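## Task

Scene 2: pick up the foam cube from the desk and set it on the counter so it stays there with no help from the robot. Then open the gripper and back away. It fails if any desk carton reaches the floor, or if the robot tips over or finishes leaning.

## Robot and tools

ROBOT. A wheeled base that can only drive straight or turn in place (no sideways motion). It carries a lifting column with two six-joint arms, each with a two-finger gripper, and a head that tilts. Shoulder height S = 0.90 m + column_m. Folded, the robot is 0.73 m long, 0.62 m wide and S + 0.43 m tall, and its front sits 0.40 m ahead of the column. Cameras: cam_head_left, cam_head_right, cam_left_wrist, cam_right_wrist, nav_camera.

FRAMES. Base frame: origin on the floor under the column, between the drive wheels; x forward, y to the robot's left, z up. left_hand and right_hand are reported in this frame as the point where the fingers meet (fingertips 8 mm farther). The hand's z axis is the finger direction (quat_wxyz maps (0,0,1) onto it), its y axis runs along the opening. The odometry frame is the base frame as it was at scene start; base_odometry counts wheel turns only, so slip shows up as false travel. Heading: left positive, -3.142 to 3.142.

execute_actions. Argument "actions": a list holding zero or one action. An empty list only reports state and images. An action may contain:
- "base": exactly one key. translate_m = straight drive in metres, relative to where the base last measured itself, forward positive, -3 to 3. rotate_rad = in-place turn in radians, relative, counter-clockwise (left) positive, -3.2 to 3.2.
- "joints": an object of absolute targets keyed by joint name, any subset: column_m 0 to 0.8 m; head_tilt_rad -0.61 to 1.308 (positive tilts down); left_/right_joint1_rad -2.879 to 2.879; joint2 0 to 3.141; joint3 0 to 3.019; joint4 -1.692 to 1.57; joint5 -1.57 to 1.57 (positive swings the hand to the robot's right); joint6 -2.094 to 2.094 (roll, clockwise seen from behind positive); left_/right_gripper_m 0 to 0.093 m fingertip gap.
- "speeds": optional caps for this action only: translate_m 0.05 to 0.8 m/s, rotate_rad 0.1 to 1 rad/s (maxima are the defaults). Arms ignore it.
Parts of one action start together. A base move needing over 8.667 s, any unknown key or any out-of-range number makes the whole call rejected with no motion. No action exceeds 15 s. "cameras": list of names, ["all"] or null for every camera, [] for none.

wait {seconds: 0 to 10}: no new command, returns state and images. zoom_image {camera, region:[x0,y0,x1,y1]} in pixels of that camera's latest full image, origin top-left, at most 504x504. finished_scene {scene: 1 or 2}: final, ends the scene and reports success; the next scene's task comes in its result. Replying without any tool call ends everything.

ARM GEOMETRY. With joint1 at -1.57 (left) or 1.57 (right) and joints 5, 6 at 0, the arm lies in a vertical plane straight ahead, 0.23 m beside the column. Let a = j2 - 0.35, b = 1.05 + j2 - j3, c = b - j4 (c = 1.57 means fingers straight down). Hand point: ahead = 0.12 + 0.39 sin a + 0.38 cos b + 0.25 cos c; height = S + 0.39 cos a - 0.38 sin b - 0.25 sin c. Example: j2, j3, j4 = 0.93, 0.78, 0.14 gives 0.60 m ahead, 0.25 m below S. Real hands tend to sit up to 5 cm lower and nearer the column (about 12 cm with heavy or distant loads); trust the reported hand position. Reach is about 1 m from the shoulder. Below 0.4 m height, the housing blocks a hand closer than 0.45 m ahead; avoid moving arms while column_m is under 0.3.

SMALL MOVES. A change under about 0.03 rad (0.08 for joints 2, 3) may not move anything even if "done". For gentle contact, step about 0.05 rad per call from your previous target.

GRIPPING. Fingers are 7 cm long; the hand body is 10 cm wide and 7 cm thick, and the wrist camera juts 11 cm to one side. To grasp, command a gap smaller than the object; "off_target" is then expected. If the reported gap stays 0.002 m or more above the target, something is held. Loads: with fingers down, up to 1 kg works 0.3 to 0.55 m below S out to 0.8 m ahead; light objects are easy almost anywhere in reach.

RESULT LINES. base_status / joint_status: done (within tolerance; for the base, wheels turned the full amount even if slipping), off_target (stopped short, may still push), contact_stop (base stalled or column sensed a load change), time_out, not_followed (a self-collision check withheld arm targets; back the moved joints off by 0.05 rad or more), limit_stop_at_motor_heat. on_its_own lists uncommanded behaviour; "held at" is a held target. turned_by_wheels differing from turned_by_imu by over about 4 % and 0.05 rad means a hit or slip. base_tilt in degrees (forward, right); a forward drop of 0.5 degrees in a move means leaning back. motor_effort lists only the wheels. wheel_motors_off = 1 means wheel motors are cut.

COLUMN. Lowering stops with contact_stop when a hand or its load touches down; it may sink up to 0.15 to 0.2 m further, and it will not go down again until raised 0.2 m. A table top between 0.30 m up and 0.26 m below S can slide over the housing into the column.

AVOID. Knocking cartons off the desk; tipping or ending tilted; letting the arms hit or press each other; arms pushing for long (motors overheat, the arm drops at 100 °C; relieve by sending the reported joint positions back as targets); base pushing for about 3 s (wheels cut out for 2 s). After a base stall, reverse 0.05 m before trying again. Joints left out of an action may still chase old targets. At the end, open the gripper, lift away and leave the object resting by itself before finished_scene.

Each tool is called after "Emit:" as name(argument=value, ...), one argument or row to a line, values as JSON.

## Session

Emit:
execute_actions(
  actions=[],
)

Scene clock: 0.00 s.
base_odometry: x=+0.000 y=+0.000 heading=+0.000 (m, m, rad; odometry frame)
turned_by_wheels: +0.000 (rad since the last result)
turned_by_imu: +0.000 (rad since the last result)
base_tilt: forward=+0.0 right=-0.1 (deg)
base_status: not commanded
joint_positions: column_m=+0.552 head_tilt_rad=+0.880 left_joint1_rad=-1.582 left_joint2_rad=+0.897 left_joint3_rad=+0.400 left_joint4_rad=-0.967 left_joint5_rad=+0.047 left_joint6_rad=-0.065 left_gripper_m=+0.094 right_joint1_rad=+1.587 right_joint2_rad=+0.881 right_joint3_rad=+0.418 right_joint4_rad=-0.958 right_joint5_rad=+0.006 right_joint6_rad=+0.076 right_gripper_m=+0.095
joint_status: not commanded
wheel_motors_off: 0
motor_effort: left_wheel=+4 right_wheel=+2 (%)
left_hand: x=+0.1367 y=+0.2141 z=+1.2553 quat_wxyz=(+0.454, +0.035, -0.890, +0.009) (m; base frame)
right_hand: x=+0.1509 y=-0.2231 z=+1.2504 quat_wxyz=(+0.434, -0.026, -0.901, +0.015) (m; base frame)
pictures: cam_head_left, cam_head_right, cam_left_wrist, cam_right_wrist, nav_camera
Images, in order (width x height): cam_head_left 672x504, cam_head_right 672x504, cam_left_wrist 672x504, cam_right_wrist 672x504, nav_camera 672x504.

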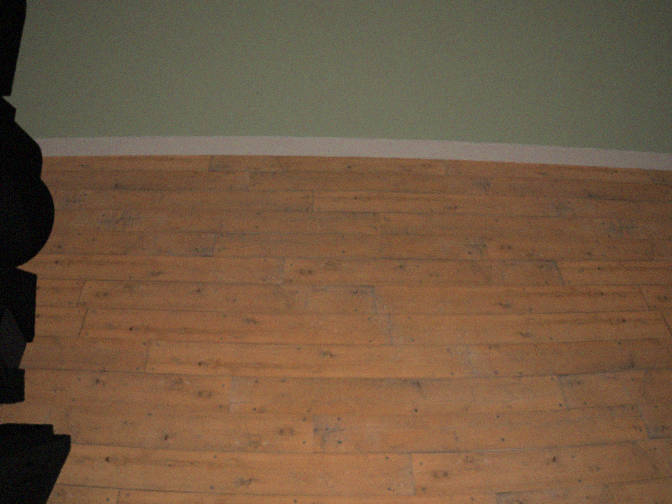

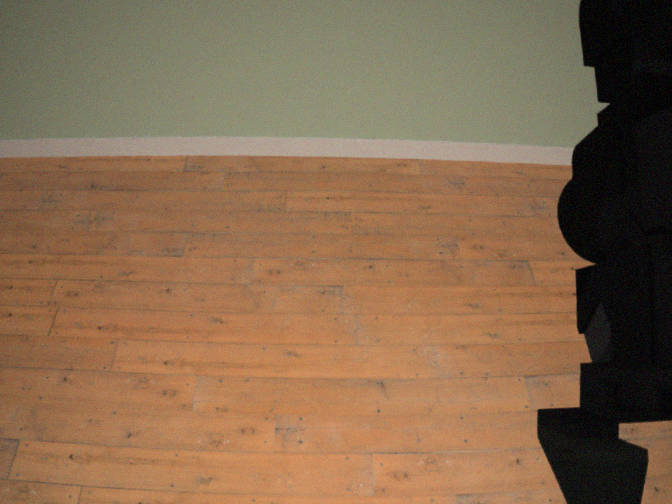

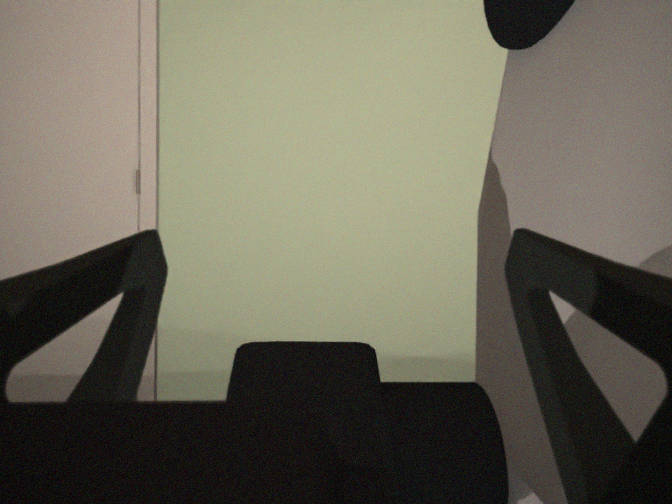

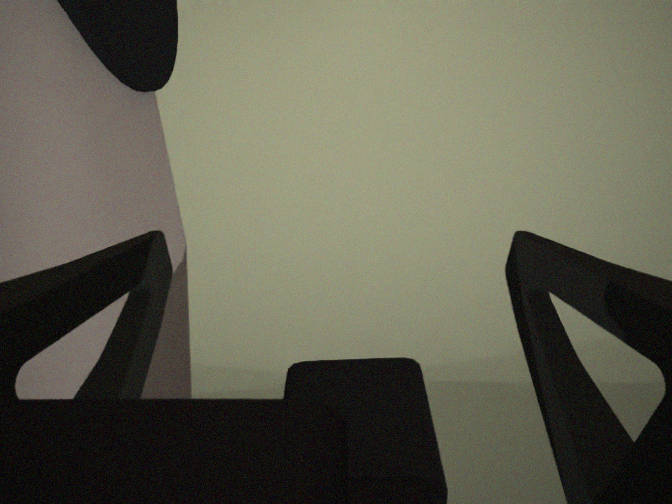

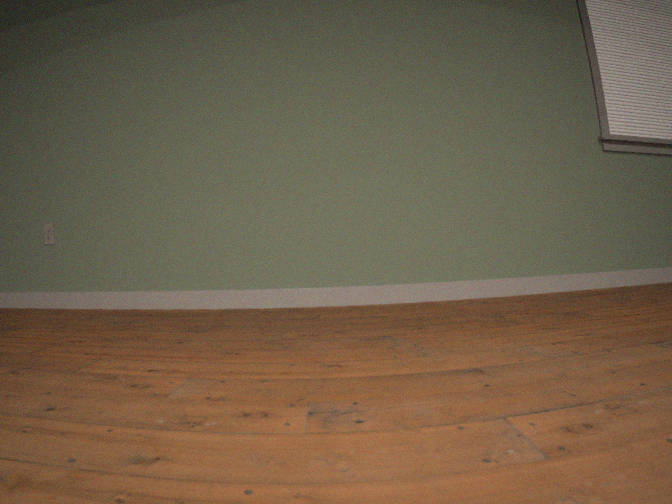

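Emit:
execute_actions(
  actions=[
    {"base":{"rotate_rad":1.57},"joints":{"head_tilt_rad":0.5,"column_m":0.8}},
  ],
  cameras=["cam_head_left","nav_camera"],
)

Emit:
execute_actions(
  actions=[
    {"base":{"rotate_rad":3.14}},
  ],
  cameras=["cam_head_left","nav_camera"],
)

Scene clock: 4.67 s.
base_odometry: x=+0.000 y=+0.000 heading=+1.569 (m, m, rad; odometry frame)
turned_by_wheels: +1.569 (rad since the last result)
turned_by_imu: +1.591 (rad since the last result)
base_tilt: forward=+0.1 right=+0.1 (deg)
base_status: done
joint_positions: column_m=+0.797 head_tilt_rad=+0.518 left_joint1_rad=-1.582 left_joint2_rad=+0.897 left_joint3_rad=+0.400 left_joint4_rad=-0.967 left_joint5_rad=+0.047 left_joint6_rad=-0.065 left_gripper_m=+0.094 right_joint1_rad=+1.587 right_joint2_rad=+0.881 right_joint3_rad=+0.418 right_joint4_rad=-0.958 right_joint5_rad=+0.006 right_joint6_rad=+0.076 right_gripper_m=+0.095
joint_status: all done
joint sent to its limit — the command would take column_m past its upper limit, so that joint was sent only as far as its limit.
wheel_motors_off: 0
motor_effort: left_wheel=-4(42) right_wheel=+6(38) (%)
left_hand: x=+0.1367 y=+0.2141 z=+1.5012 quat_wxyz=(+0.454, +0.035, -0.890, +0.009) (m; base frame)
right_hand: x=+0.1509 y=-0.2231 z=+1.4963 quat_wxyz=(+0.434, -0.026, -0.901, +0.015) (m; base frame)
pictures: cam_head_left, nav_camera
Images, in order (width x height): cam_head_left 672x504, nav_camera 672x504.

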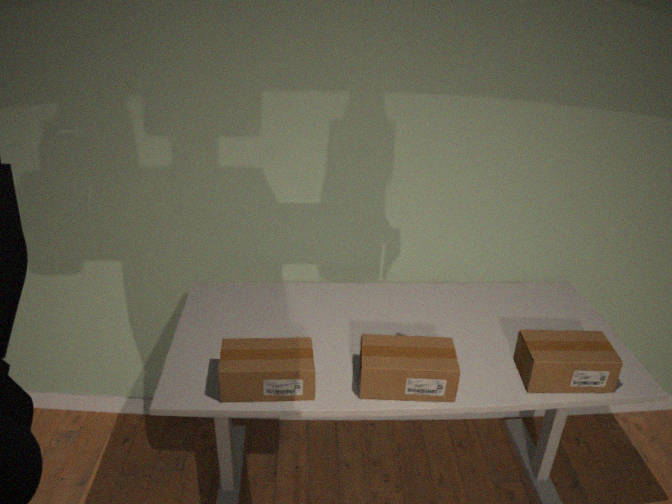

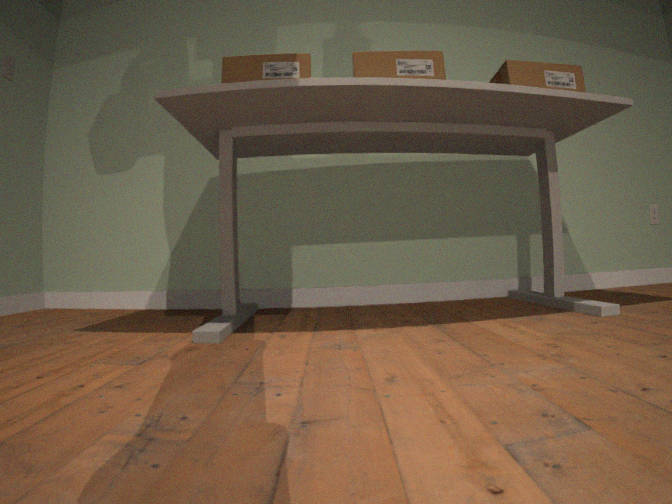

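Scene clock: 9.17 s.
base_odometry: x=+0.000 y=+0.000 heading=-1.575 (m, m, rad; odometry frame)
turned_by_wheels: +3.139 (rad since the last result)
turned_by_imu: +3.186 (rad since the last result)
base_tilt: forward=-0.1 right=+0.0 (deg)
base_status: done
joint_positions: column_m=+0.797 head_tilt_rad=+0.518 left_joint1_rad=-1.582 left_joint2_rad=+0.897 left_joint3_rad=+0.400 left_joint4_rad=-0.967 left_joint5_rad=+0.047 left_joint6_rad=-0.065 left_gripper_m=+0.094 right_joint1_rad=+1.587 right_joint2_rad=+0.881 right_joint3_rad=+0.418 right_joint4_rad=-0.958 right_joint5_rad=+0.006 right_joint6_rad=+0.076 right_gripper_m=+0.095
joint_status: not commanded
wheel_motors_off: 0
motor_effort: left_wheel=-3(25) right_wheel=+4(27) (%)
left_hand: x=+0.1367 y=+0.2141 z=+1.5012 quat_wxyz=(+0.454, +0.035, -0.890, +0.009) (m; base frame)
right_hand: x=+0.1509 y=-0.2231 z=+1.4963 quat_wxyz=(+0.434, -0.026, -0.901, +0.015) (m; base frame)
pictures: cam_head_left, nav_camera
Images, in order (width x height): cam_head_left 672x504, nav_camera 672x504.

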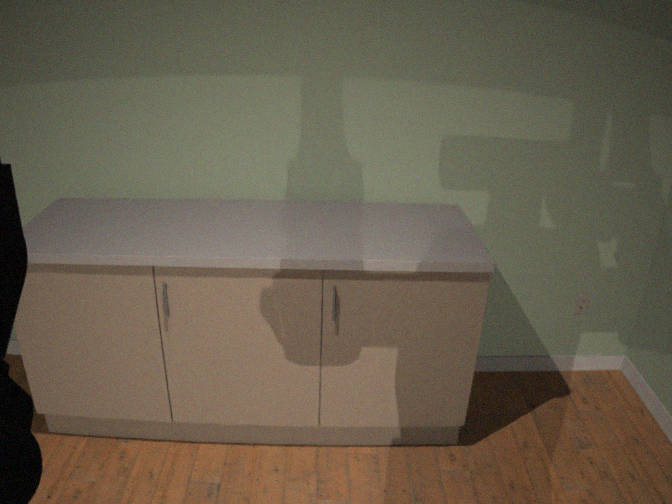

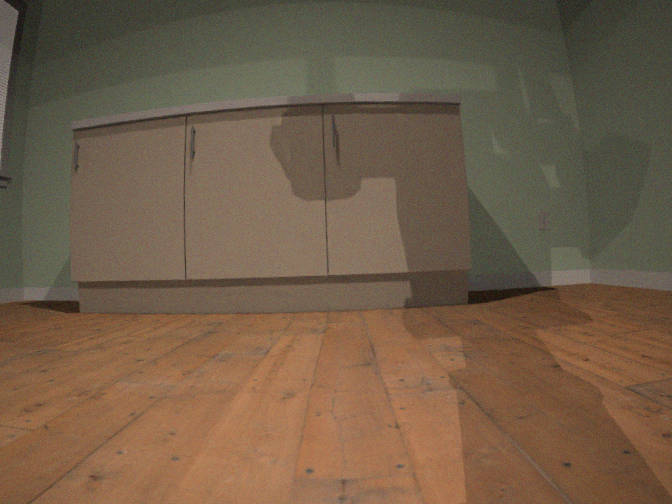

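Emit:
execute_actions(
  actions=[
    {"base":{"rotate_rad":2.87},"joints":{"left_joint2_rad":1.47,"left_joint3_rad":1.45,"left_joint4_rad":-0.56,"left_joint5_rad":0,"left_joint6_rad":-0.15,"head_tilt_rad":0.9}},
  ],
  cameras=["cam_head_left"],
)

Emit:
execute_actions(
  actions=[
    {"base":{"translate_m":0.9},"joints":{"column_m":0.7,"head_tilt_rad":1.05}},
  ],
  cameras=["cam_head_left","cam_left_wrist"],
)

Scene clock: 16.27 s.
base_odometry: x=+0.000 y=+0.000 heading=+1.295 (m, m, rad; odometry frame)
turned_by_wheels: +2.869 (rad since the last result)
turned_by_imu: +2.912 (rad since the last result)
base_tilt: forward=+0.0 right=+0.0 (deg)
base_status: done
joint_positions: column_m=+0.797 head_tilt_rad=+0.901 left_joint1_rad=-1.581 left_joint2_rad=+1.465 left_joint3_rad=+1.448 left_joint4_rad=-0.559 left_joint5_rad=+0.001 left_joint6_rad=-0.137 left_gripper_m=+0.094 right_joint1_rad=+1.587 right_joint2_rad=+0.881 right_joint3_rad=+0.418 right_joint4_rad=-0.958 right_joint5_rad=+0.006 right_joint6_rad=+0.076 right_gripper_m=+0.095
joint_status: all done
wheel_motors_off: 0
motor_effort: left_wheel=-3(27) right_wheel=+4(27) (%)
left_hand: x=+0.6422 y=+0.2178 z=+1.2883 quat_wxyz=(+0.027, +0.066, -0.997, +0.003) (m; base frame)
right_hand: x=+0.1509 y=-0.2231 z=+1.4963 quat_wxyz=(+0.434, -0.026, -0.901, +0.015) (m; base frame)
pictures: cam_head_left
Images, in order (width x height): cam_head_left 672x504.

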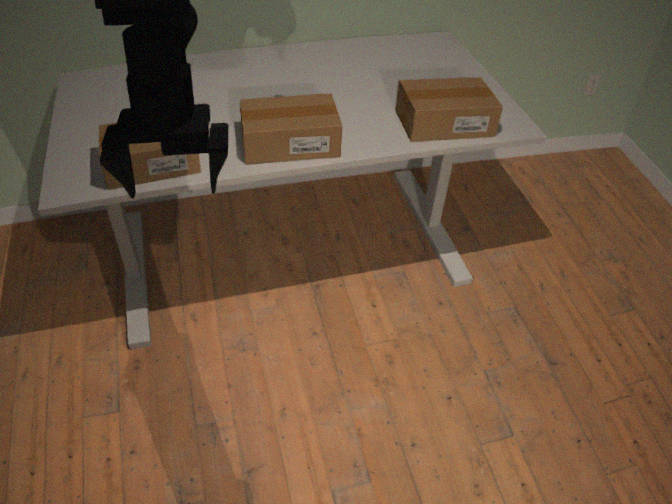

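Scene clock: 19.77 s.
base_odometry: x=+0.245 y=+0.866 heading=+1.295 (m, m, rad; odometry frame)
turned_by_wheels: +0.000 (rad since the last result)
turned_by_imu: +0.001 (rad since the last result)
base_tilt: forward=+0.0 right=+0.0 (deg)
base_status: done
joint_positions: column_m=+0.700 head_tilt_rad=+1.050 left_joint1_rad=-1.581 left_joint2_rad=+1.465 left_joint3_rad=+1.445 left_joint4_rad=-0.559 left_joint5_rad=+0.001 left_joint6_rad=-0.137 left_gripper_m=+0.094 right_joint1_rad=+1.587 right_joint2_rad=+0.881 right_joint3_rad=+0.419 right_joint4_rad=-0.958 right_joint5_rad=+0.006 right_joint6_rad=+0.076 right_gripper_m=+0.095
joint_status: all done
wheel_motors_off: 0
motor_effort: left_wheel=+0(47) right_wheel=+0(49) (%)
left_hand: x=+0.6405 y=+0.2178 z=+1.1904 quat_wxyz=(+0.028, +0.066, -0.997, +0.003) (m; base frame)
right_hand: x=+0.1515 y=-0.2231 z=+1.3987 quat_wxyz=(+0.433, -0.026, -0.901, +0.015) (m; base frame)
pictures: cam_head_left, cam_left_wrist
Images, in order (width x height): cam_head_left 672x504, cam_left_wrist 672x504.

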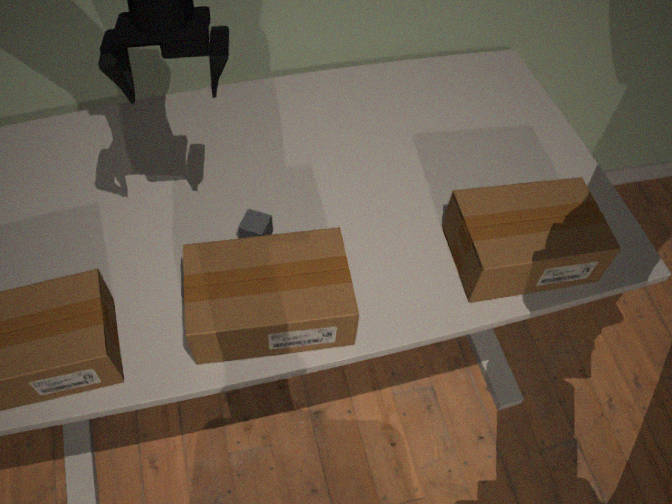

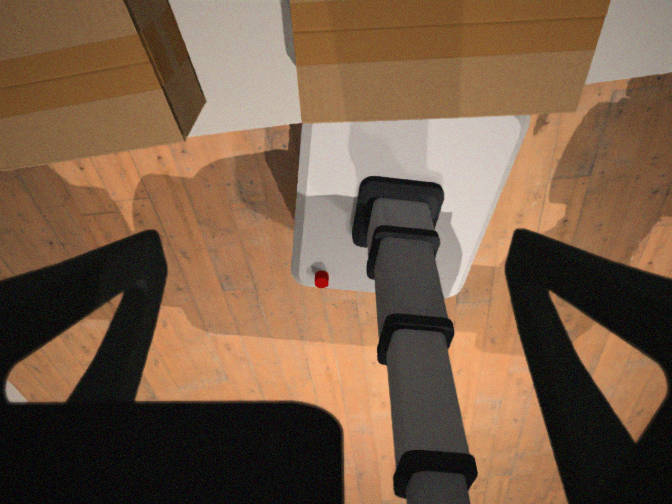

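Emit:
execute_actions(
  actions=[
    {"base":{"rotate_rad":-0.09},"joints":{"column_m":0.5,"left_joint6_rad":-0.25}},
  ],
  cameras=["cam_head_left","cam_left_wrist"],
)

Scene clock: 24.23 s.
base_odometry: x=+0.245 y=+0.866 heading=+1.206 (m, m, rad; odometry frame)
turned_by_wheels: -0.088 (rad since the last result)
turned_by_imu: -0.089 (rad since the last result)
base_tilt: forward=+0.0 right=+0.0 (deg)
base_status: done
joint_positions: column_m=+0.500 head_tilt_rad=+1.050 left_joint1_rad=-1.584 left_joint2_rad=+1.465 left_joint3_rad=+1.445 left_joint4_rad=-0.559 left_joint5_rad=+0.001 left_joint6_rad=-0.236 left_gripper_m=+0.094 right_joint1_rad=+1.587 right_joint2_rad=+0.881 right_joint3_rad=+0.419 right_joint4_rad=-0.958 right_joint5_rad=+0.006 right_joint6_rad=+0.076 right_gripper_m=+0.095
joint_status: all done
wheel_motors_off: 0
motor_effort: left_wheel=+3(32) right_wheel=-1(40) (%)
left_hand: x=+0.6405 y=+0.2163 z=+0.9904 quat_wxyz=(+0.028, +0.115, -0.993, +0.003) (m; base frame)
right_hand: x=+0.1515 y=-0.2231 z=+1.1987 quat_wxyz=(+0.433, -0.026, -0.901, +0.015) (m; base frame)
pictures: cam_head_left, cam_left_wrist
Images, in order (width x height): cam_head_left 672x504, cam_left_wrist 672x504.

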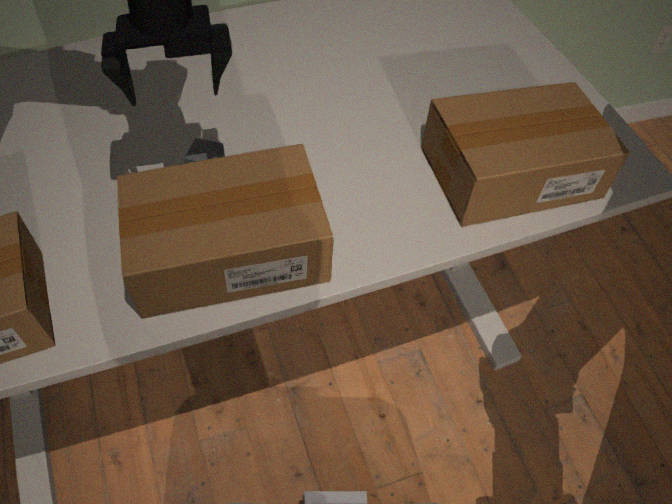

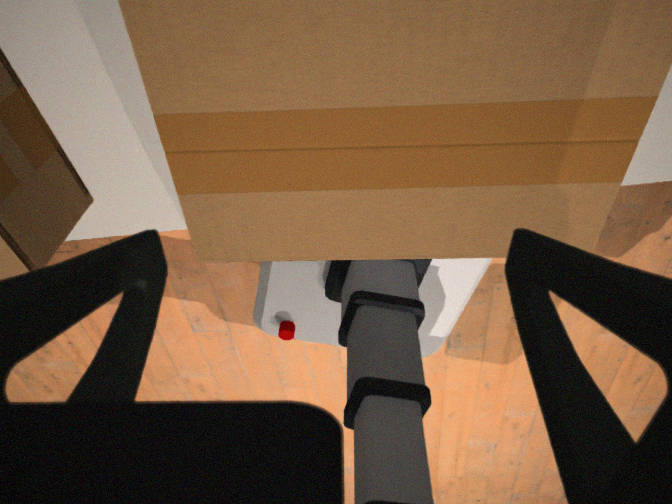

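Emit:
execute_actions(
  actions=[
    {"base":{"translate_m":0.19},"joints":{"column_m":0.46}},
  ],
  cameras=["cam_head_left","cam_left_wrist"],
)

Scene clock: 26.83 s.
base_odometry: x=+0.313 y=+1.044 heading=+1.205 (m, m, rad; odometry frame)
turned_by_wheels: -0.001 (rad since the last result)
turned_by_imu: -0.001 (rad since the last result)
base_tilt: forward=+0.1 right=-0.1 (deg)
base_status: done
joint_positions: column_m=+0.460 head_tilt_rad=+1.050 left_joint1_rad=-1.584 left_joint2_rad=+1.465 left_joint3_rad=+1.442 left_joint4_rad=-0.559 left_joint5_rad=+0.001 left_joint6_rad=-0.236 left_gripper_m=+0.094 right_joint1_rad=+1.587 right_joint2_rad=+0.881 right_joint3_rad=+0.418 right_joint4_rad=-0.958 right_joint5_rad=+0.006 right_joint6_rad=+0.076 right_gripper_m=+0.095
joint_status: all done
wheel_motors_off: 0
motor_effort: left_wheel=+0(37) right_wheel=+1(50) (%)
left_hand: x=+0.6389 y=+0.2163 z=+0.9500 quat_wxyz=(+0.030, +0.114, -0.993, +0.002) (m; base frame)
right_hand: x=+0.1507 y=-0.2231 z=+1.1590 quat_wxyz=(+0.434, -0.026, -0.900, +0.015) (m; base frame)
pictures: cam_head_left, cam_left_wrist
Images, in order (width x height): cam_head_left 672x504, cam_left_wrist 672x504.

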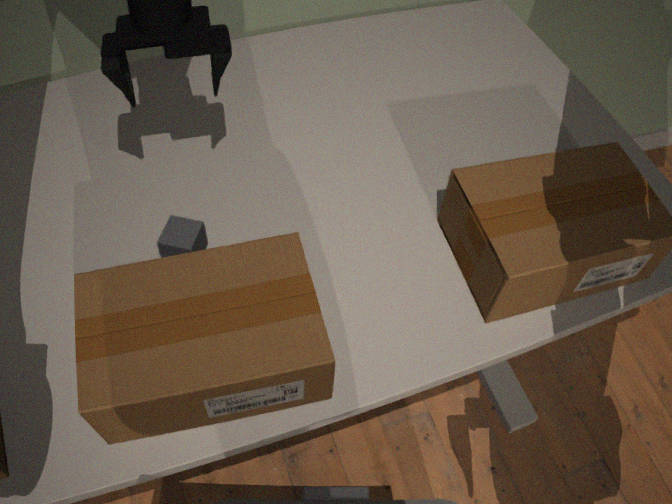

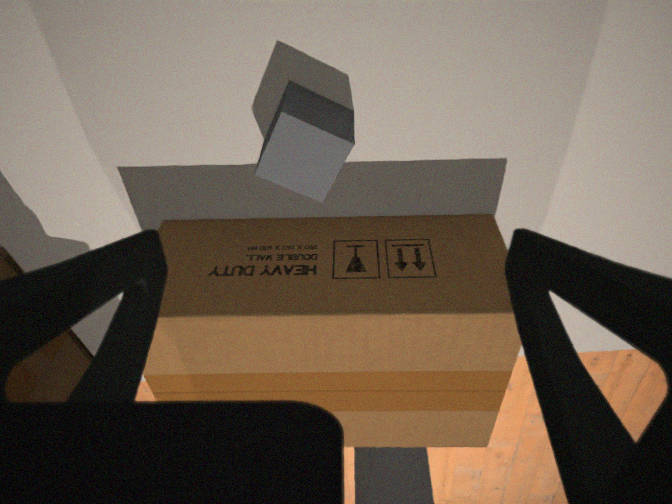

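Emit:
execute_actions(
  actions=[
    {"base":{"translate_m":-0.08},"joints":{"column_m":0.38,"left_joint6_rad":0.1}},
  ],
  cameras=["cam_head_left","cam_left_wrist"],
)

Scene clock: 32.23 s.
base_odometry: x=+0.284 y=+0.969 heading=+1.207 (m, m, rad; odometry frame)
turned_by_wheels: +0.002 (rad since the last result)
turned_by_imu: +0.002 (rad since the last result)
base_tilt: forward=+0.1 right=+0.1 (deg)
base_status: done
joint_positions: column_m=+0.380 head_tilt_rad=+1.051 left_joint1_rad=-1.584 left_joint2_rad=+1.466 left_joint3_rad=+1.440 left_joint4_rad=-0.559 left_joint5_rad=+0.001 left_joint6_rad=+0.086 left_gripper_m=+0.094 right_joint1_rad=+1.587 right_joint2_rad=+0.881 right_joint3_rad=+0.413 right_joint4_rad=-0.958 right_joint5_rad=+0.006 right_joint6_rad=+0.076 right_gripper_m=+0.095
joint_status: all done
wheel_motors_off: 0
motor_effort: left_wheel=+2(40) right_wheel=-2(33) (%)
left_hand: x=+0.6374 y=+0.2163 z=+0.8689 quat_wxyz=(+0.031, -0.047, -0.998, +0.007) (m; base frame)
right_hand: x=+0.1485 y=-0.2232 z=+1.0797 quat_wxyz=(+0.436, -0.026, -0.900, +0.015) (m; base frame)
pictures: cam_head_left, cam_left_wrist
Images, in order (width x height): cam_head_left 672x504, cam_left_wrist 672x504.

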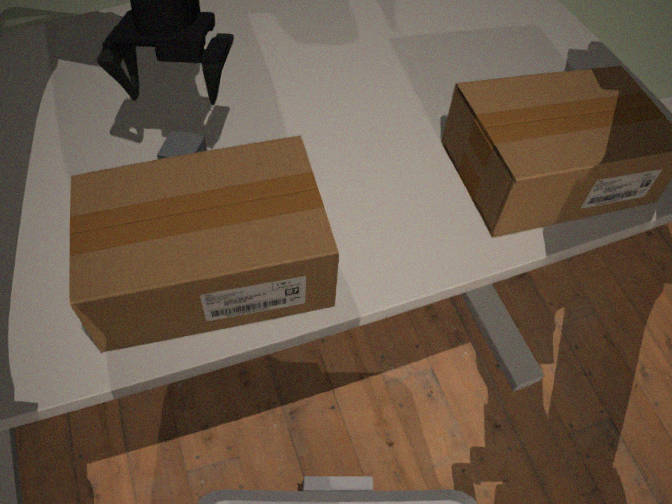

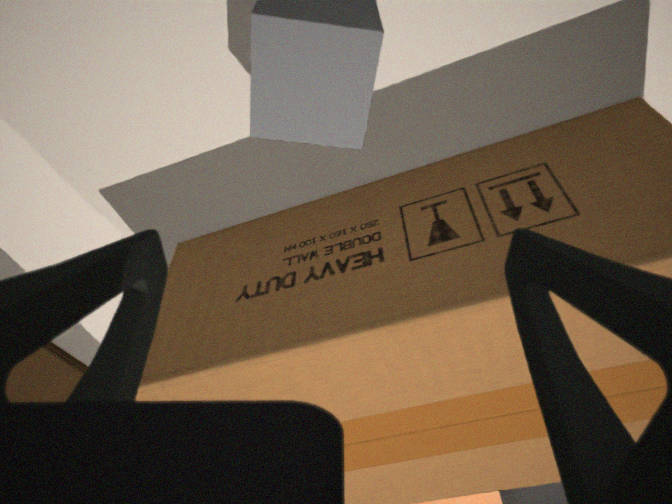

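Emit:
execute_actions(
  actions=[
    {"joints":{"column_m":0.31}},
  ],
  cameras=["cam_head_left","cam_left_wrist"],
)

Scene clock: 35.27 s.
base_odometry: x=+0.284 y=+0.969 heading=+1.207 (m, m, rad; odometry frame)
turned_by_wheels: +0.000 (rad since the last result)
turned_by_imu: +0.000 (rad since the last result)
base_tilt: forward=+0.1 right=-0.1 (deg)
base_status: not commanded
joint_positions: column_m=+0.310 head_tilt_rad=+1.051 left_joint1_rad=-1.584 left_joint2_rad=+1.466 left_joint3_rad=+1.440 left_joint4_rad=-0.559 left_joint5_rad=+0.001 left_joint6_rad=+0.086 left_gripper_m=+0.094 right_joint1_rad=+1.587 right_joint2_rad=+0.881 right_joint3_rad=+0.413 right_joint4_rad=-0.958 right_joint5_rad=+0.006 right_joint6_rad=+0.076 right_gripper_m=+0.095
joint_status: all done
wheel_motors_off: 0
motor_effort: left_wheel=+3(2) right_wheel=-2(2) (%)
left_hand: x=+0.6374 y=+0.2163 z=+0.7989 quat_wxyz=(+0.031, -0.047, -0.998, +0.007) (m; base frame)
right_hand: x=+0.1485 y=-0.2232 z=+1.0097 quat_wxyz=(+0.436, -0.026, -0.900, +0.015) (m; base frame)
pictures: cam_head_left, cam_left_wrist
Images, in order (width x height): cam_head_left 672x504, cam_left_wrist 672x504.

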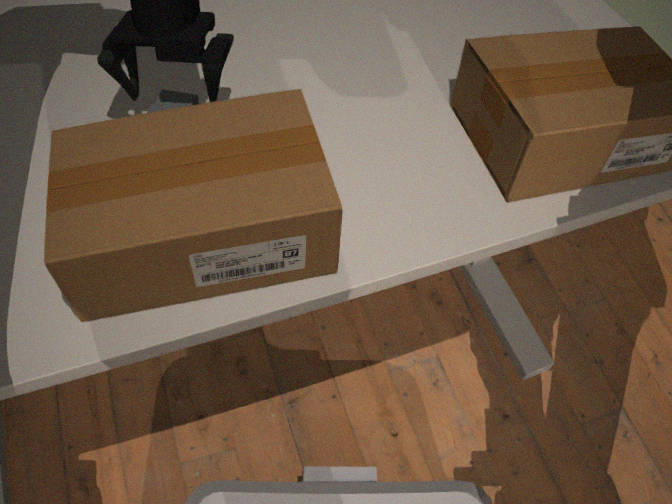

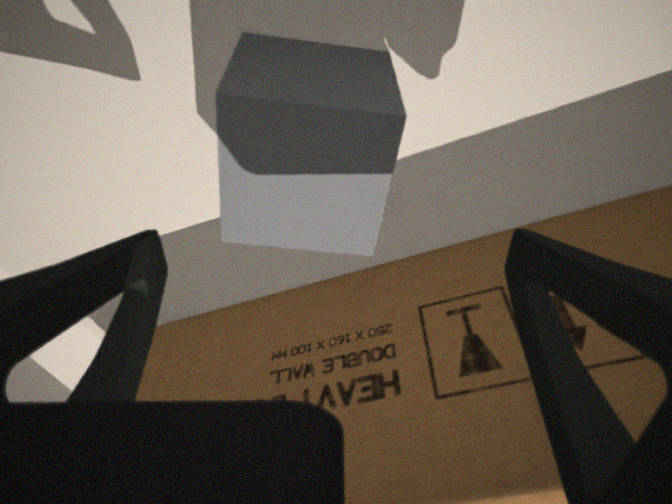

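Emit:
execute_actions(
  actions=[
    {"joints":{"column_m":0.265}},
  ],
  cameras=["cam_left_wrist"],
)

Emit:
execute_actions(
  actions=[
    {"joints":{"left_gripper_m":0.03}},
  ],
  cameras=["cam_left_wrist"],
)

Scene clock: 37.60 s.
base_odometry: x=+0.284 y=+0.969 heading=+1.207 (m, m, rad; odometry frame)
turned_by_wheels: +0.000 (rad since the last result)
turned_by_imu: +0.000 (rad since the last result)
base_tilt: forward=+0.0 right=-0.1 (deg)
base_status: not commanded
joint_positions: column_m=+0.265 head_tilt_rad=+1.051 left_joint1_rad=-1.584 left_joint2_rad=+1.466 left_joint3_rad=+1.440 left_joint4_rad=-0.559 left_joint5_rad=+0.001 left_joint6_rad=+0.086 left_gripper_m=+0.094 right_joint1_rad=+1.587 right_joint2_rad=+0.881 right_joint3_rad=+0.413 right_joint4_rad=-0.958 right_joint5_rad=+0.006 right_joint6_rad=+0.076 right_gripper_m=+0.095
joint_status: all done
wheel_motors_off: 0
motor_effort: left_wheel=+3(3) right_wheel=-3(3) (%)
left_hand: x=+0.6374 y=+0.2163 z=+0.7539 quat_wxyz=(+0.031, -0.047, -0.998, +0.007) (m; base frame)
right_hand: x=+0.1485 y=-0.2232 z=+0.9647 quat_wxyz=(+0.436, -0.026, -0.900, +0.015) (m; base frame)
pictures: cam_left_wrist
Images, in order (width x height): cam_left_wrist 672x504.

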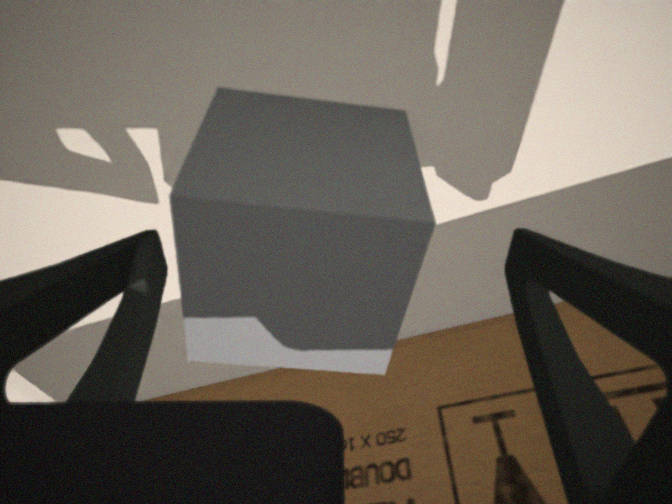

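Scene clock: 38.23 s.
base_odometry: x=+0.284 y=+0.969 heading=+1.207 (m, m, rad; odometry frame)
turned_by_wheels: +0.000 (rad since the last result)
turned_by_imu: +0.000 (rad since the last result)
base_tilt: forward=+0.1 right=-0.2 (deg)
base_status: not commanded
joint_positions: column_m=+0.265 head_tilt_rad=+1.051 left_joint1_rad=-1.584 left_joint2_rad=+1.466 left_joint3_rad=+1.440 left_joint4_rad=-0.559 left_joint5_rad=+0.001 left_joint6_rad=+0.086 left_gripper_m=+0.046 right_joint1_rad=+1.587 right_joint2_rad=+0.881 right_joint3_rad=+0.413 right_joint4_rad=-0.958 right_joint5_rad=+0.006 right_joint6_rad=+0.076 right_gripper_m=+0.095
joint_status: left_gripper_m off_target (ended at +0.046, target +0.030)
wheel_motors_off: 0
motor_effort: left_wheel=+3(2) right_wheel=-2(2) (%)
left_hand: x=+0.6374 y=+0.2163 z=+0.7539 quat_wxyz=(+0.031, -0.047, -0.998, +0.007) (m; base frame)
right_hand: x=+0.1485 y=-0.2232 z=+0.9647 quat_wxyz=(+0.436, -0.026, -0.900, +0.015) (m; base frame)
pictures: cam_left_wrist
Images, in order (width x height): cam_left_wrist 672x504.

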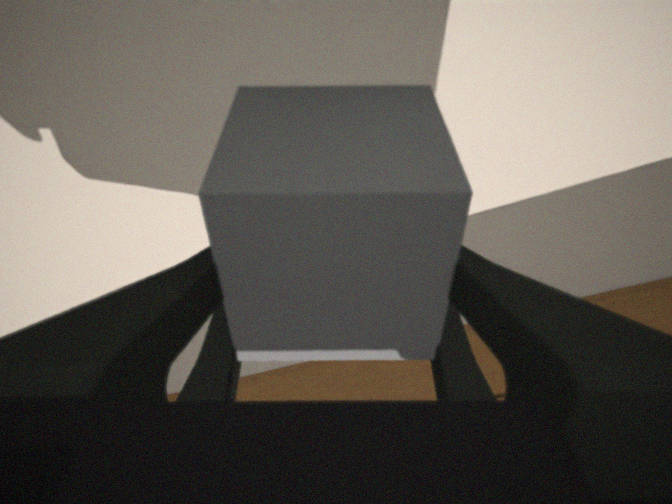

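Emit:
execute_actions(
  actions=[
    {"joints":{"column_m":0.62}},
  ],
  cameras=["cam_left_wrist"],
)

Emit:
execute_actions(
  actions=[
    {"base":{"translate_m":-0.55}},
  ],
  cameras=[],
)

Emit:
execute_actions(
  actions=[
    {"base":{"rotate_rad":-2.78},"joints":{"head_tilt_rad":0.75}},
  ],
  cameras=["cam_head_left"],
)

Scene clock: 45.67 s.
base_odometry: x=+0.284 y=+0.969 heading=+1.207 (m, m, rad; odometry frame)
turned_by_wheels: +0.000 (rad since the last result)
turned_by_imu: +0.001 (rad since the last result)
base_tilt: forward=+0.1 right=-0.1 (deg)
base_status: not commanded
joint_positions: column_m=+0.620 head_tilt_rad=+1.051 left_joint1_rad=-1.584 left_joint2_rad=+1.466 left_joint3_rad=+1.440 left_joint4_rad=-0.559 left_joint5_rad=+0.001 left_joint6_rad=+0.086 left_gripper_m=+0.046 right_joint1_rad=+1.587 right_joint2_rad=+0.881 right_joint3_rad=+0.413 right_joint4_rad=-0.958 right_joint5_rad=+0.006 right_joint6_rad=+0.076 right_gripper_m=+0.095
joint_status: all done
wheel_motors_off: 0
motor_effort: left_wheel=+3(3) right_wheel=-3(2) (%)
left_hand: x=+0.6374 y=+0.2163 z=+1.1088 quat_wxyz=(+0.031, -0.047, -0.998, +0.007) (m; base frame)
right_hand: x=+0.1485 y=-0.2232 z=+1.3196 quat_wxyz=(+0.436, -0.026, -0.900, +0.015) (m; base frame)
pictures: cam_left_wrist
Images, in order (width x height): cam_left_wrist 672x504.

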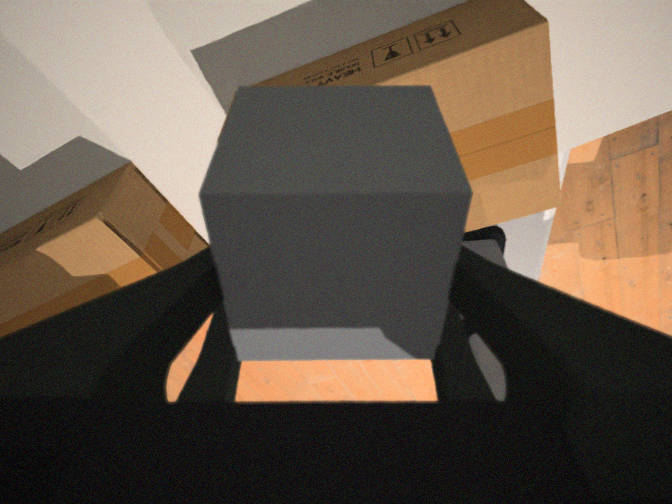

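Scene clock: 48.50 s.
base_odometry: x=+0.089 y=+0.455 heading=+1.206 (m, m, rad; odometry frame)
turned_by_wheels: -0.001 (rad since the last result)
turned_by_imu: -0.001 (rad since the last result)
base_tilt: forward=+0.0 right=-0.2 (deg)
base_status: done
joint_positions: column_m=+0.620 head_tilt_rad=+1.051 left_joint1_rad=-1.584 left_joint2_rad=+1.466 left_joint3_rad=+1.439 left_joint4_rad=-0.559 left_joint5_rad=+0.001 left_joint6_rad=+0.086 left_gripper_m=+0.046 right_joint1_rad=+1.587 right_joint2_rad=+0.881 right_joint3_rad=+0.414 right_joint4_rad=-0.958 right_joint5_rad=+0.006 right_joint6_rad=+0.076 right_gripper_m=+0.095
joint_status: not commanded
wheel_motors_off: 0
motor_effort: left_wheel=-1(42) right_wheel=+2(54) (%)
left_hand: x=+0.6367 y=+0.2163 z=+1.1086 quat_wxyz=(+0.031, -0.047, -0.998, +0.007) (m; base frame)
right_hand: x=+0.1487 y=-0.2232 z=+1.3195 quat_wxyz=(+0.435, -0.026, -0.900, +0.015) (m; base frame)
pictures: none
No camera images: the call's "cameras" was empty. Leave "cameras" out to get every camera's image.

Scene clock: 52.83 s.
base_odometry: x=+0.089 y=+0.455 heading=-1.573 (m, m, rad; odometry frame)
turned_by_wheels: -2.779 (rad since the last result)
turned_by_imu: -2.816 (rad since the last result)
base_tilt: forward=-0.1 right=+0.0 (deg)
base_status: done
joint_positions: column_m=+0.620 head_tilt_rad=+0.766 left_joint1_rad=-1.582 left_joint2_rad=+1.466 left_joint3_rad=+1.439 left_joint4_rad=-0.559 left_joint5_rad=+0.001 left_joint6_rad=+0.086 left_gripper_m=+0.046 right_joint1_rad=+1.587 right_joint2_rad=+0.881 right_joint3_rad=+0.414 right_joint4_rad=-0.958 right_joint5_rad=+0.006 right_joint6_rad=+0.076 right_gripper_m=+0.095
joint_status: all done
wheel_motors_off: 0
motor_effort: left_wheel=+3(46) right_wheel=-4(43) (%)
left_hand: x=+0.6367 y=+0.2170 z=+1.1086 quat_wxyz=(+0.031, -0.046, -0.998, +0.007) (m; base frame)
right_hand: x=+0.1487 y=-0.2232 z=+1.3195 quat_wxyz=(+0.435, -0.026, -0.900, +0.015) (m; base frame)
pictures: cam_head_left
Images, in order (width x height): cam_head_left 672x504.

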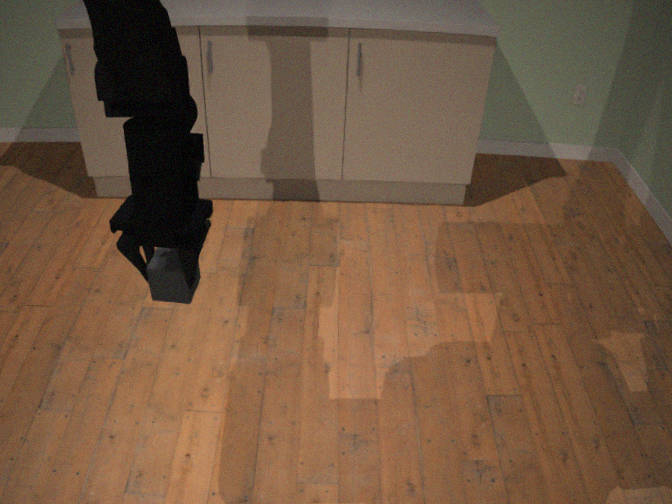

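Emit:
execute_actions(
  actions=[
    {"base":{"translate_m":1.65},"joints":{"head_tilt_rad":1.0,"column_m":0.6}},
  ],
  cameras=["cam_head_left","cam_left_wrist"],
)

Scene clock: 58.03 s.
base_odometry: x=+0.084 y=-1.195 heading=-1.574 (m, m, rad; odometry frame)
turned_by_wheels: -0.001 (rad since the last result)
turned_by_imu: +0.000 (rad since the last result)
base_tilt: forward=+0.0 right=-0.2 (deg)
base_status: done
joint_positions: column_m=+0.600 head_tilt_rad=+1.001 left_joint1_rad=-1.582 left_joint2_rad=+1.466 left_joint3_rad=+1.440 left_joint4_rad=-0.559 left_joint5_rad=+0.001 left_joint6_rad=+0.086 left_gripper_m=+0.046 right_joint1_rad=+1.587 right_joint2_rad=+0.881 right_joint3_rad=+0.416 right_joint4_rad=-0.958 right_joint5_rad=+0.006 right_joint6_rad=+0.076 right_gripper_m=+0.095
joint_status: all done
wheel_motors_off: 0
motor_effort: left_wheel=+0(49) right_wheel=+1(45) (%)
left_hand: x=+0.6370 y=+0.2170 z=+1.0888 quat_wxyz=(+0.031, -0.046, -0.998, +0.007) (m; base frame)
right_hand: x=+0.1500 y=-0.2232 z=+1.2992 quat_wxyz=(+0.434, -0.026, -0.900, +0.015) (m; base frame)
pictures: cam_head_left, cam_left_wrist
Images, in order (width x height): cam_head_left 672x504, cam_left_wrist 672x504.

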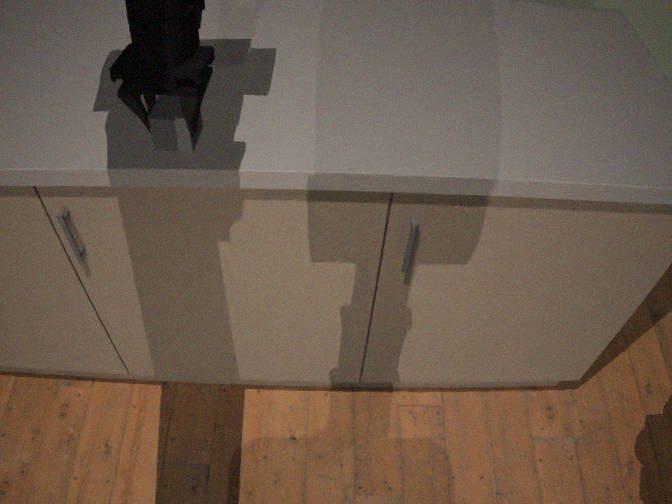

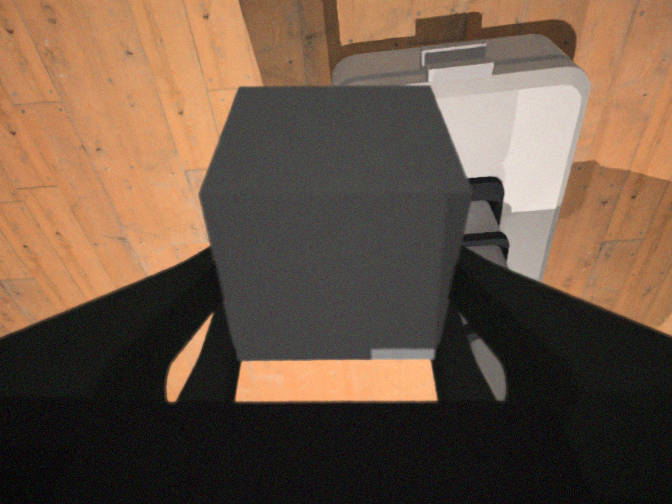

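Emit:
execute_actions(
  actions=[
    {"base":{"translate_m":0.25}},
  ],
  cameras=[],
)

Emit:
execute_actions(
  actions=[
    {"joints":{"column_m":0.5}},
  ],
  cameras=["cam_head_left","cam_left_wrist"],
)

Scene clock: 61.13 s.
base_odometry: x=+0.084 y=-1.445 heading=-1.574 (m, m, rad; odometry frame)
turned_by_wheels: +0.000 (rad since the last result)
turned_by_imu: +0.000 (rad since the last result)
base_tilt: forward=+0.1 right=-0.2 (deg)
base_status: done
joint_positions: column_m=+0.600 head_tilt_rad=+1.001 left_joint1_rad=-1.582 left_joint2_rad=+1.466 left_joint3_rad=+1.441 left_joint4_rad=-0.559 left_joint5_rad=+0.001 left_joint6_rad=+0.086 left_gripper_m=+0.046 right_joint1_rad=+1.587 right_joint2_rad=+0.881 right_joint3_rad=+0.419 right_joint4_rad=-0.958 right_joint5_rad=+0.006 right_joint6_rad=+0.076 right_gripper_m=+0.095
joint_status: not commanded
wheel_motors_off: 0
motor_effort: left_wheel=-1(29) right_wheel=+0(29) (%)
left_hand: x=+0.6376 y=+0.2170 z=+1.0890 quat_wxyz=(+0.030, -0.046, -0.998, +0.007) (m; base frame)
right_hand: x=+0.1514 y=-0.2231 z=+1.2988 quat_wxyz=(+0.433, -0.026, -0.901, +0.015) (m; base frame)
pictures: none
No camera images: the call's "cameras" was empty. Leave "cameras" out to get every camera's image.

Scene clock: 63.00 s.
base_odometry: x=+0.084 y=-1.445 heading=-1.574 (m, m, rad; odometry frame)
turned_by_wheels: +0.000 (rad since the last result)
turned_by_imu: +0.000 (rad since the last result)
base_tilt: forward=+0.1 right=+0.0 (deg)
base_status: not commanded
joint_positions: column_m=+0.500 head_tilt_rad=+1.001 left_joint1_rad=-1.582 left_joint2_rad=+1.466 left_joint3_rad=+1.441 left_joint4_rad=-0.559 left_joint5_rad=+0.001 left_joint6_rad=+0.086 left_gripper_m=+0.046 right_joint1_rad=+1.587 right_joint2_rad=+0.881 right_joint3_rad=+0.419 right_joint4_rad=-0.958 right_joint5_rad=+0.006 right_joint6_rad=+0.076 right_gripper_m=+0.095
joint_status: all done
wheel_motors_off: 0
motor_effort: left_wheel=-1(1) right_wheel=+0(0) (%)
left_hand: x=+0.6376 y=+0.2170 z=+0.9890 quat_wxyz=(+0.030, -0.046, -0.998, +0.007) (m; base frame)
right_hand: x=+0.1514 y=-0.2231 z=+1.1988 quat_wxyz=(+0.433, -0.026, -0.901, +0.015) (m; base frame)
pictures: cam_head_left, cam_left_wrist
Images, in order (width x height): cam_head_left 672x504, cam_left_wrist 672x504.

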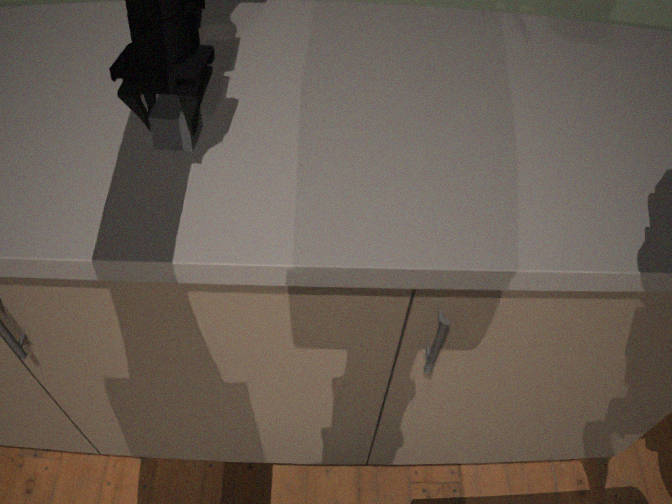

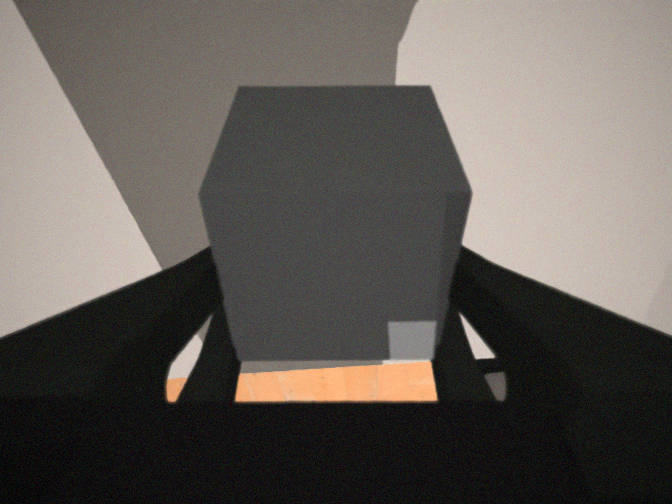

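Emit:
execute_actions(
  actions=[
    {"base":{"translate_m":0.05},"joints":{"column_m":0.47}},
  ],
  cameras=["cam_head_left","cam_left_wrist"],
)

Emit:
zoom_image(
  camera="cam_head_left",
  region=[60,40,300,220],
)

Scene clock: 65.50 s.
base_odometry: x=+0.084 y=-1.495 heading=-1.574 (m, m, rad; odometry frame)
turned_by_wheels: +0.000 (rad since the last result)
turned_by_imu: +0.000 (rad since the last result)
base_tilt: forward=+0.1 right=-0.2 (deg)
base_status: done
joint_positions: column_m=+0.470 head_tilt_rad=+1.001 left_joint1_rad=-1.582 left_joint2_rad=+1.466 left_joint3_rad=+1.441 left_joint4_rad=-0.559 left_joint5_rad=+0.001 left_joint6_rad=+0.086 left_gripper_m=+0.046 right_joint1_rad=+1.587 right_joint2_rad=+0.881 right_joint3_rad=+0.418 right_joint4_rad=-0.958 right_joint5_rad=+0.006 right_joint6_rad=+0.076 right_gripper_m=+0.095
joint_status: all done
wheel_motors_off: 0
motor_effort: left_wheel=+0(27) right_wheel=-1(28) (%)
left_hand: x=+0.6376 y=+0.2170 z=+0.9590 quat_wxyz=(+0.030, -0.046, -0.998, +0.007) (m; base frame)
right_hand: x=+0.1510 y=-0.2231 z=+1.1689 quat_wxyz=(+0.434, -0.026, -0.901, +0.015) (m; base frame)
pictures: cam_head_left, cam_left_wrist
Images, in order (width x height): cam_head_left 672x504, cam_left_wrist 672x504.

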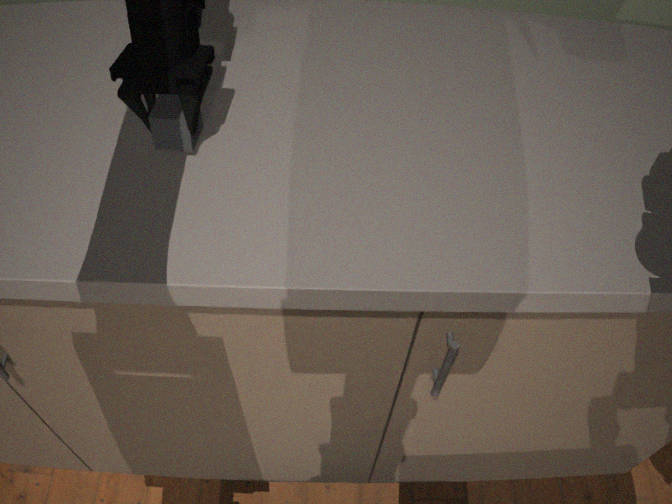

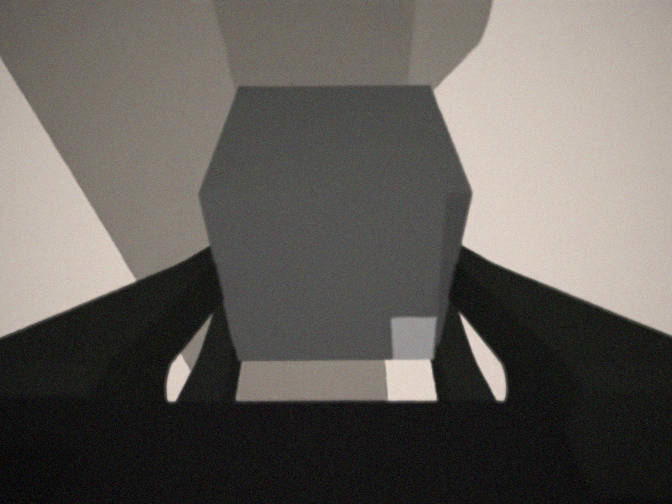

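Region (60, 40, 300, 220) of cam_head_left's 672x504 image, scaled by 2.100, with more detail than that image has; it fills the top 378 rows of this view, and the rest is white.

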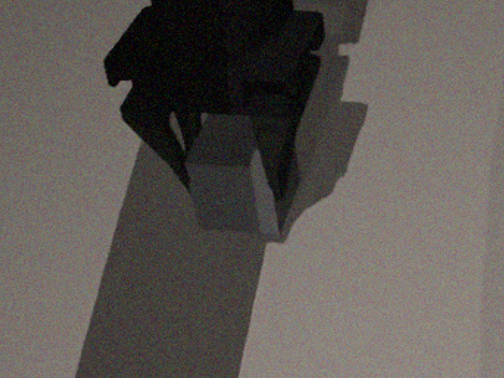

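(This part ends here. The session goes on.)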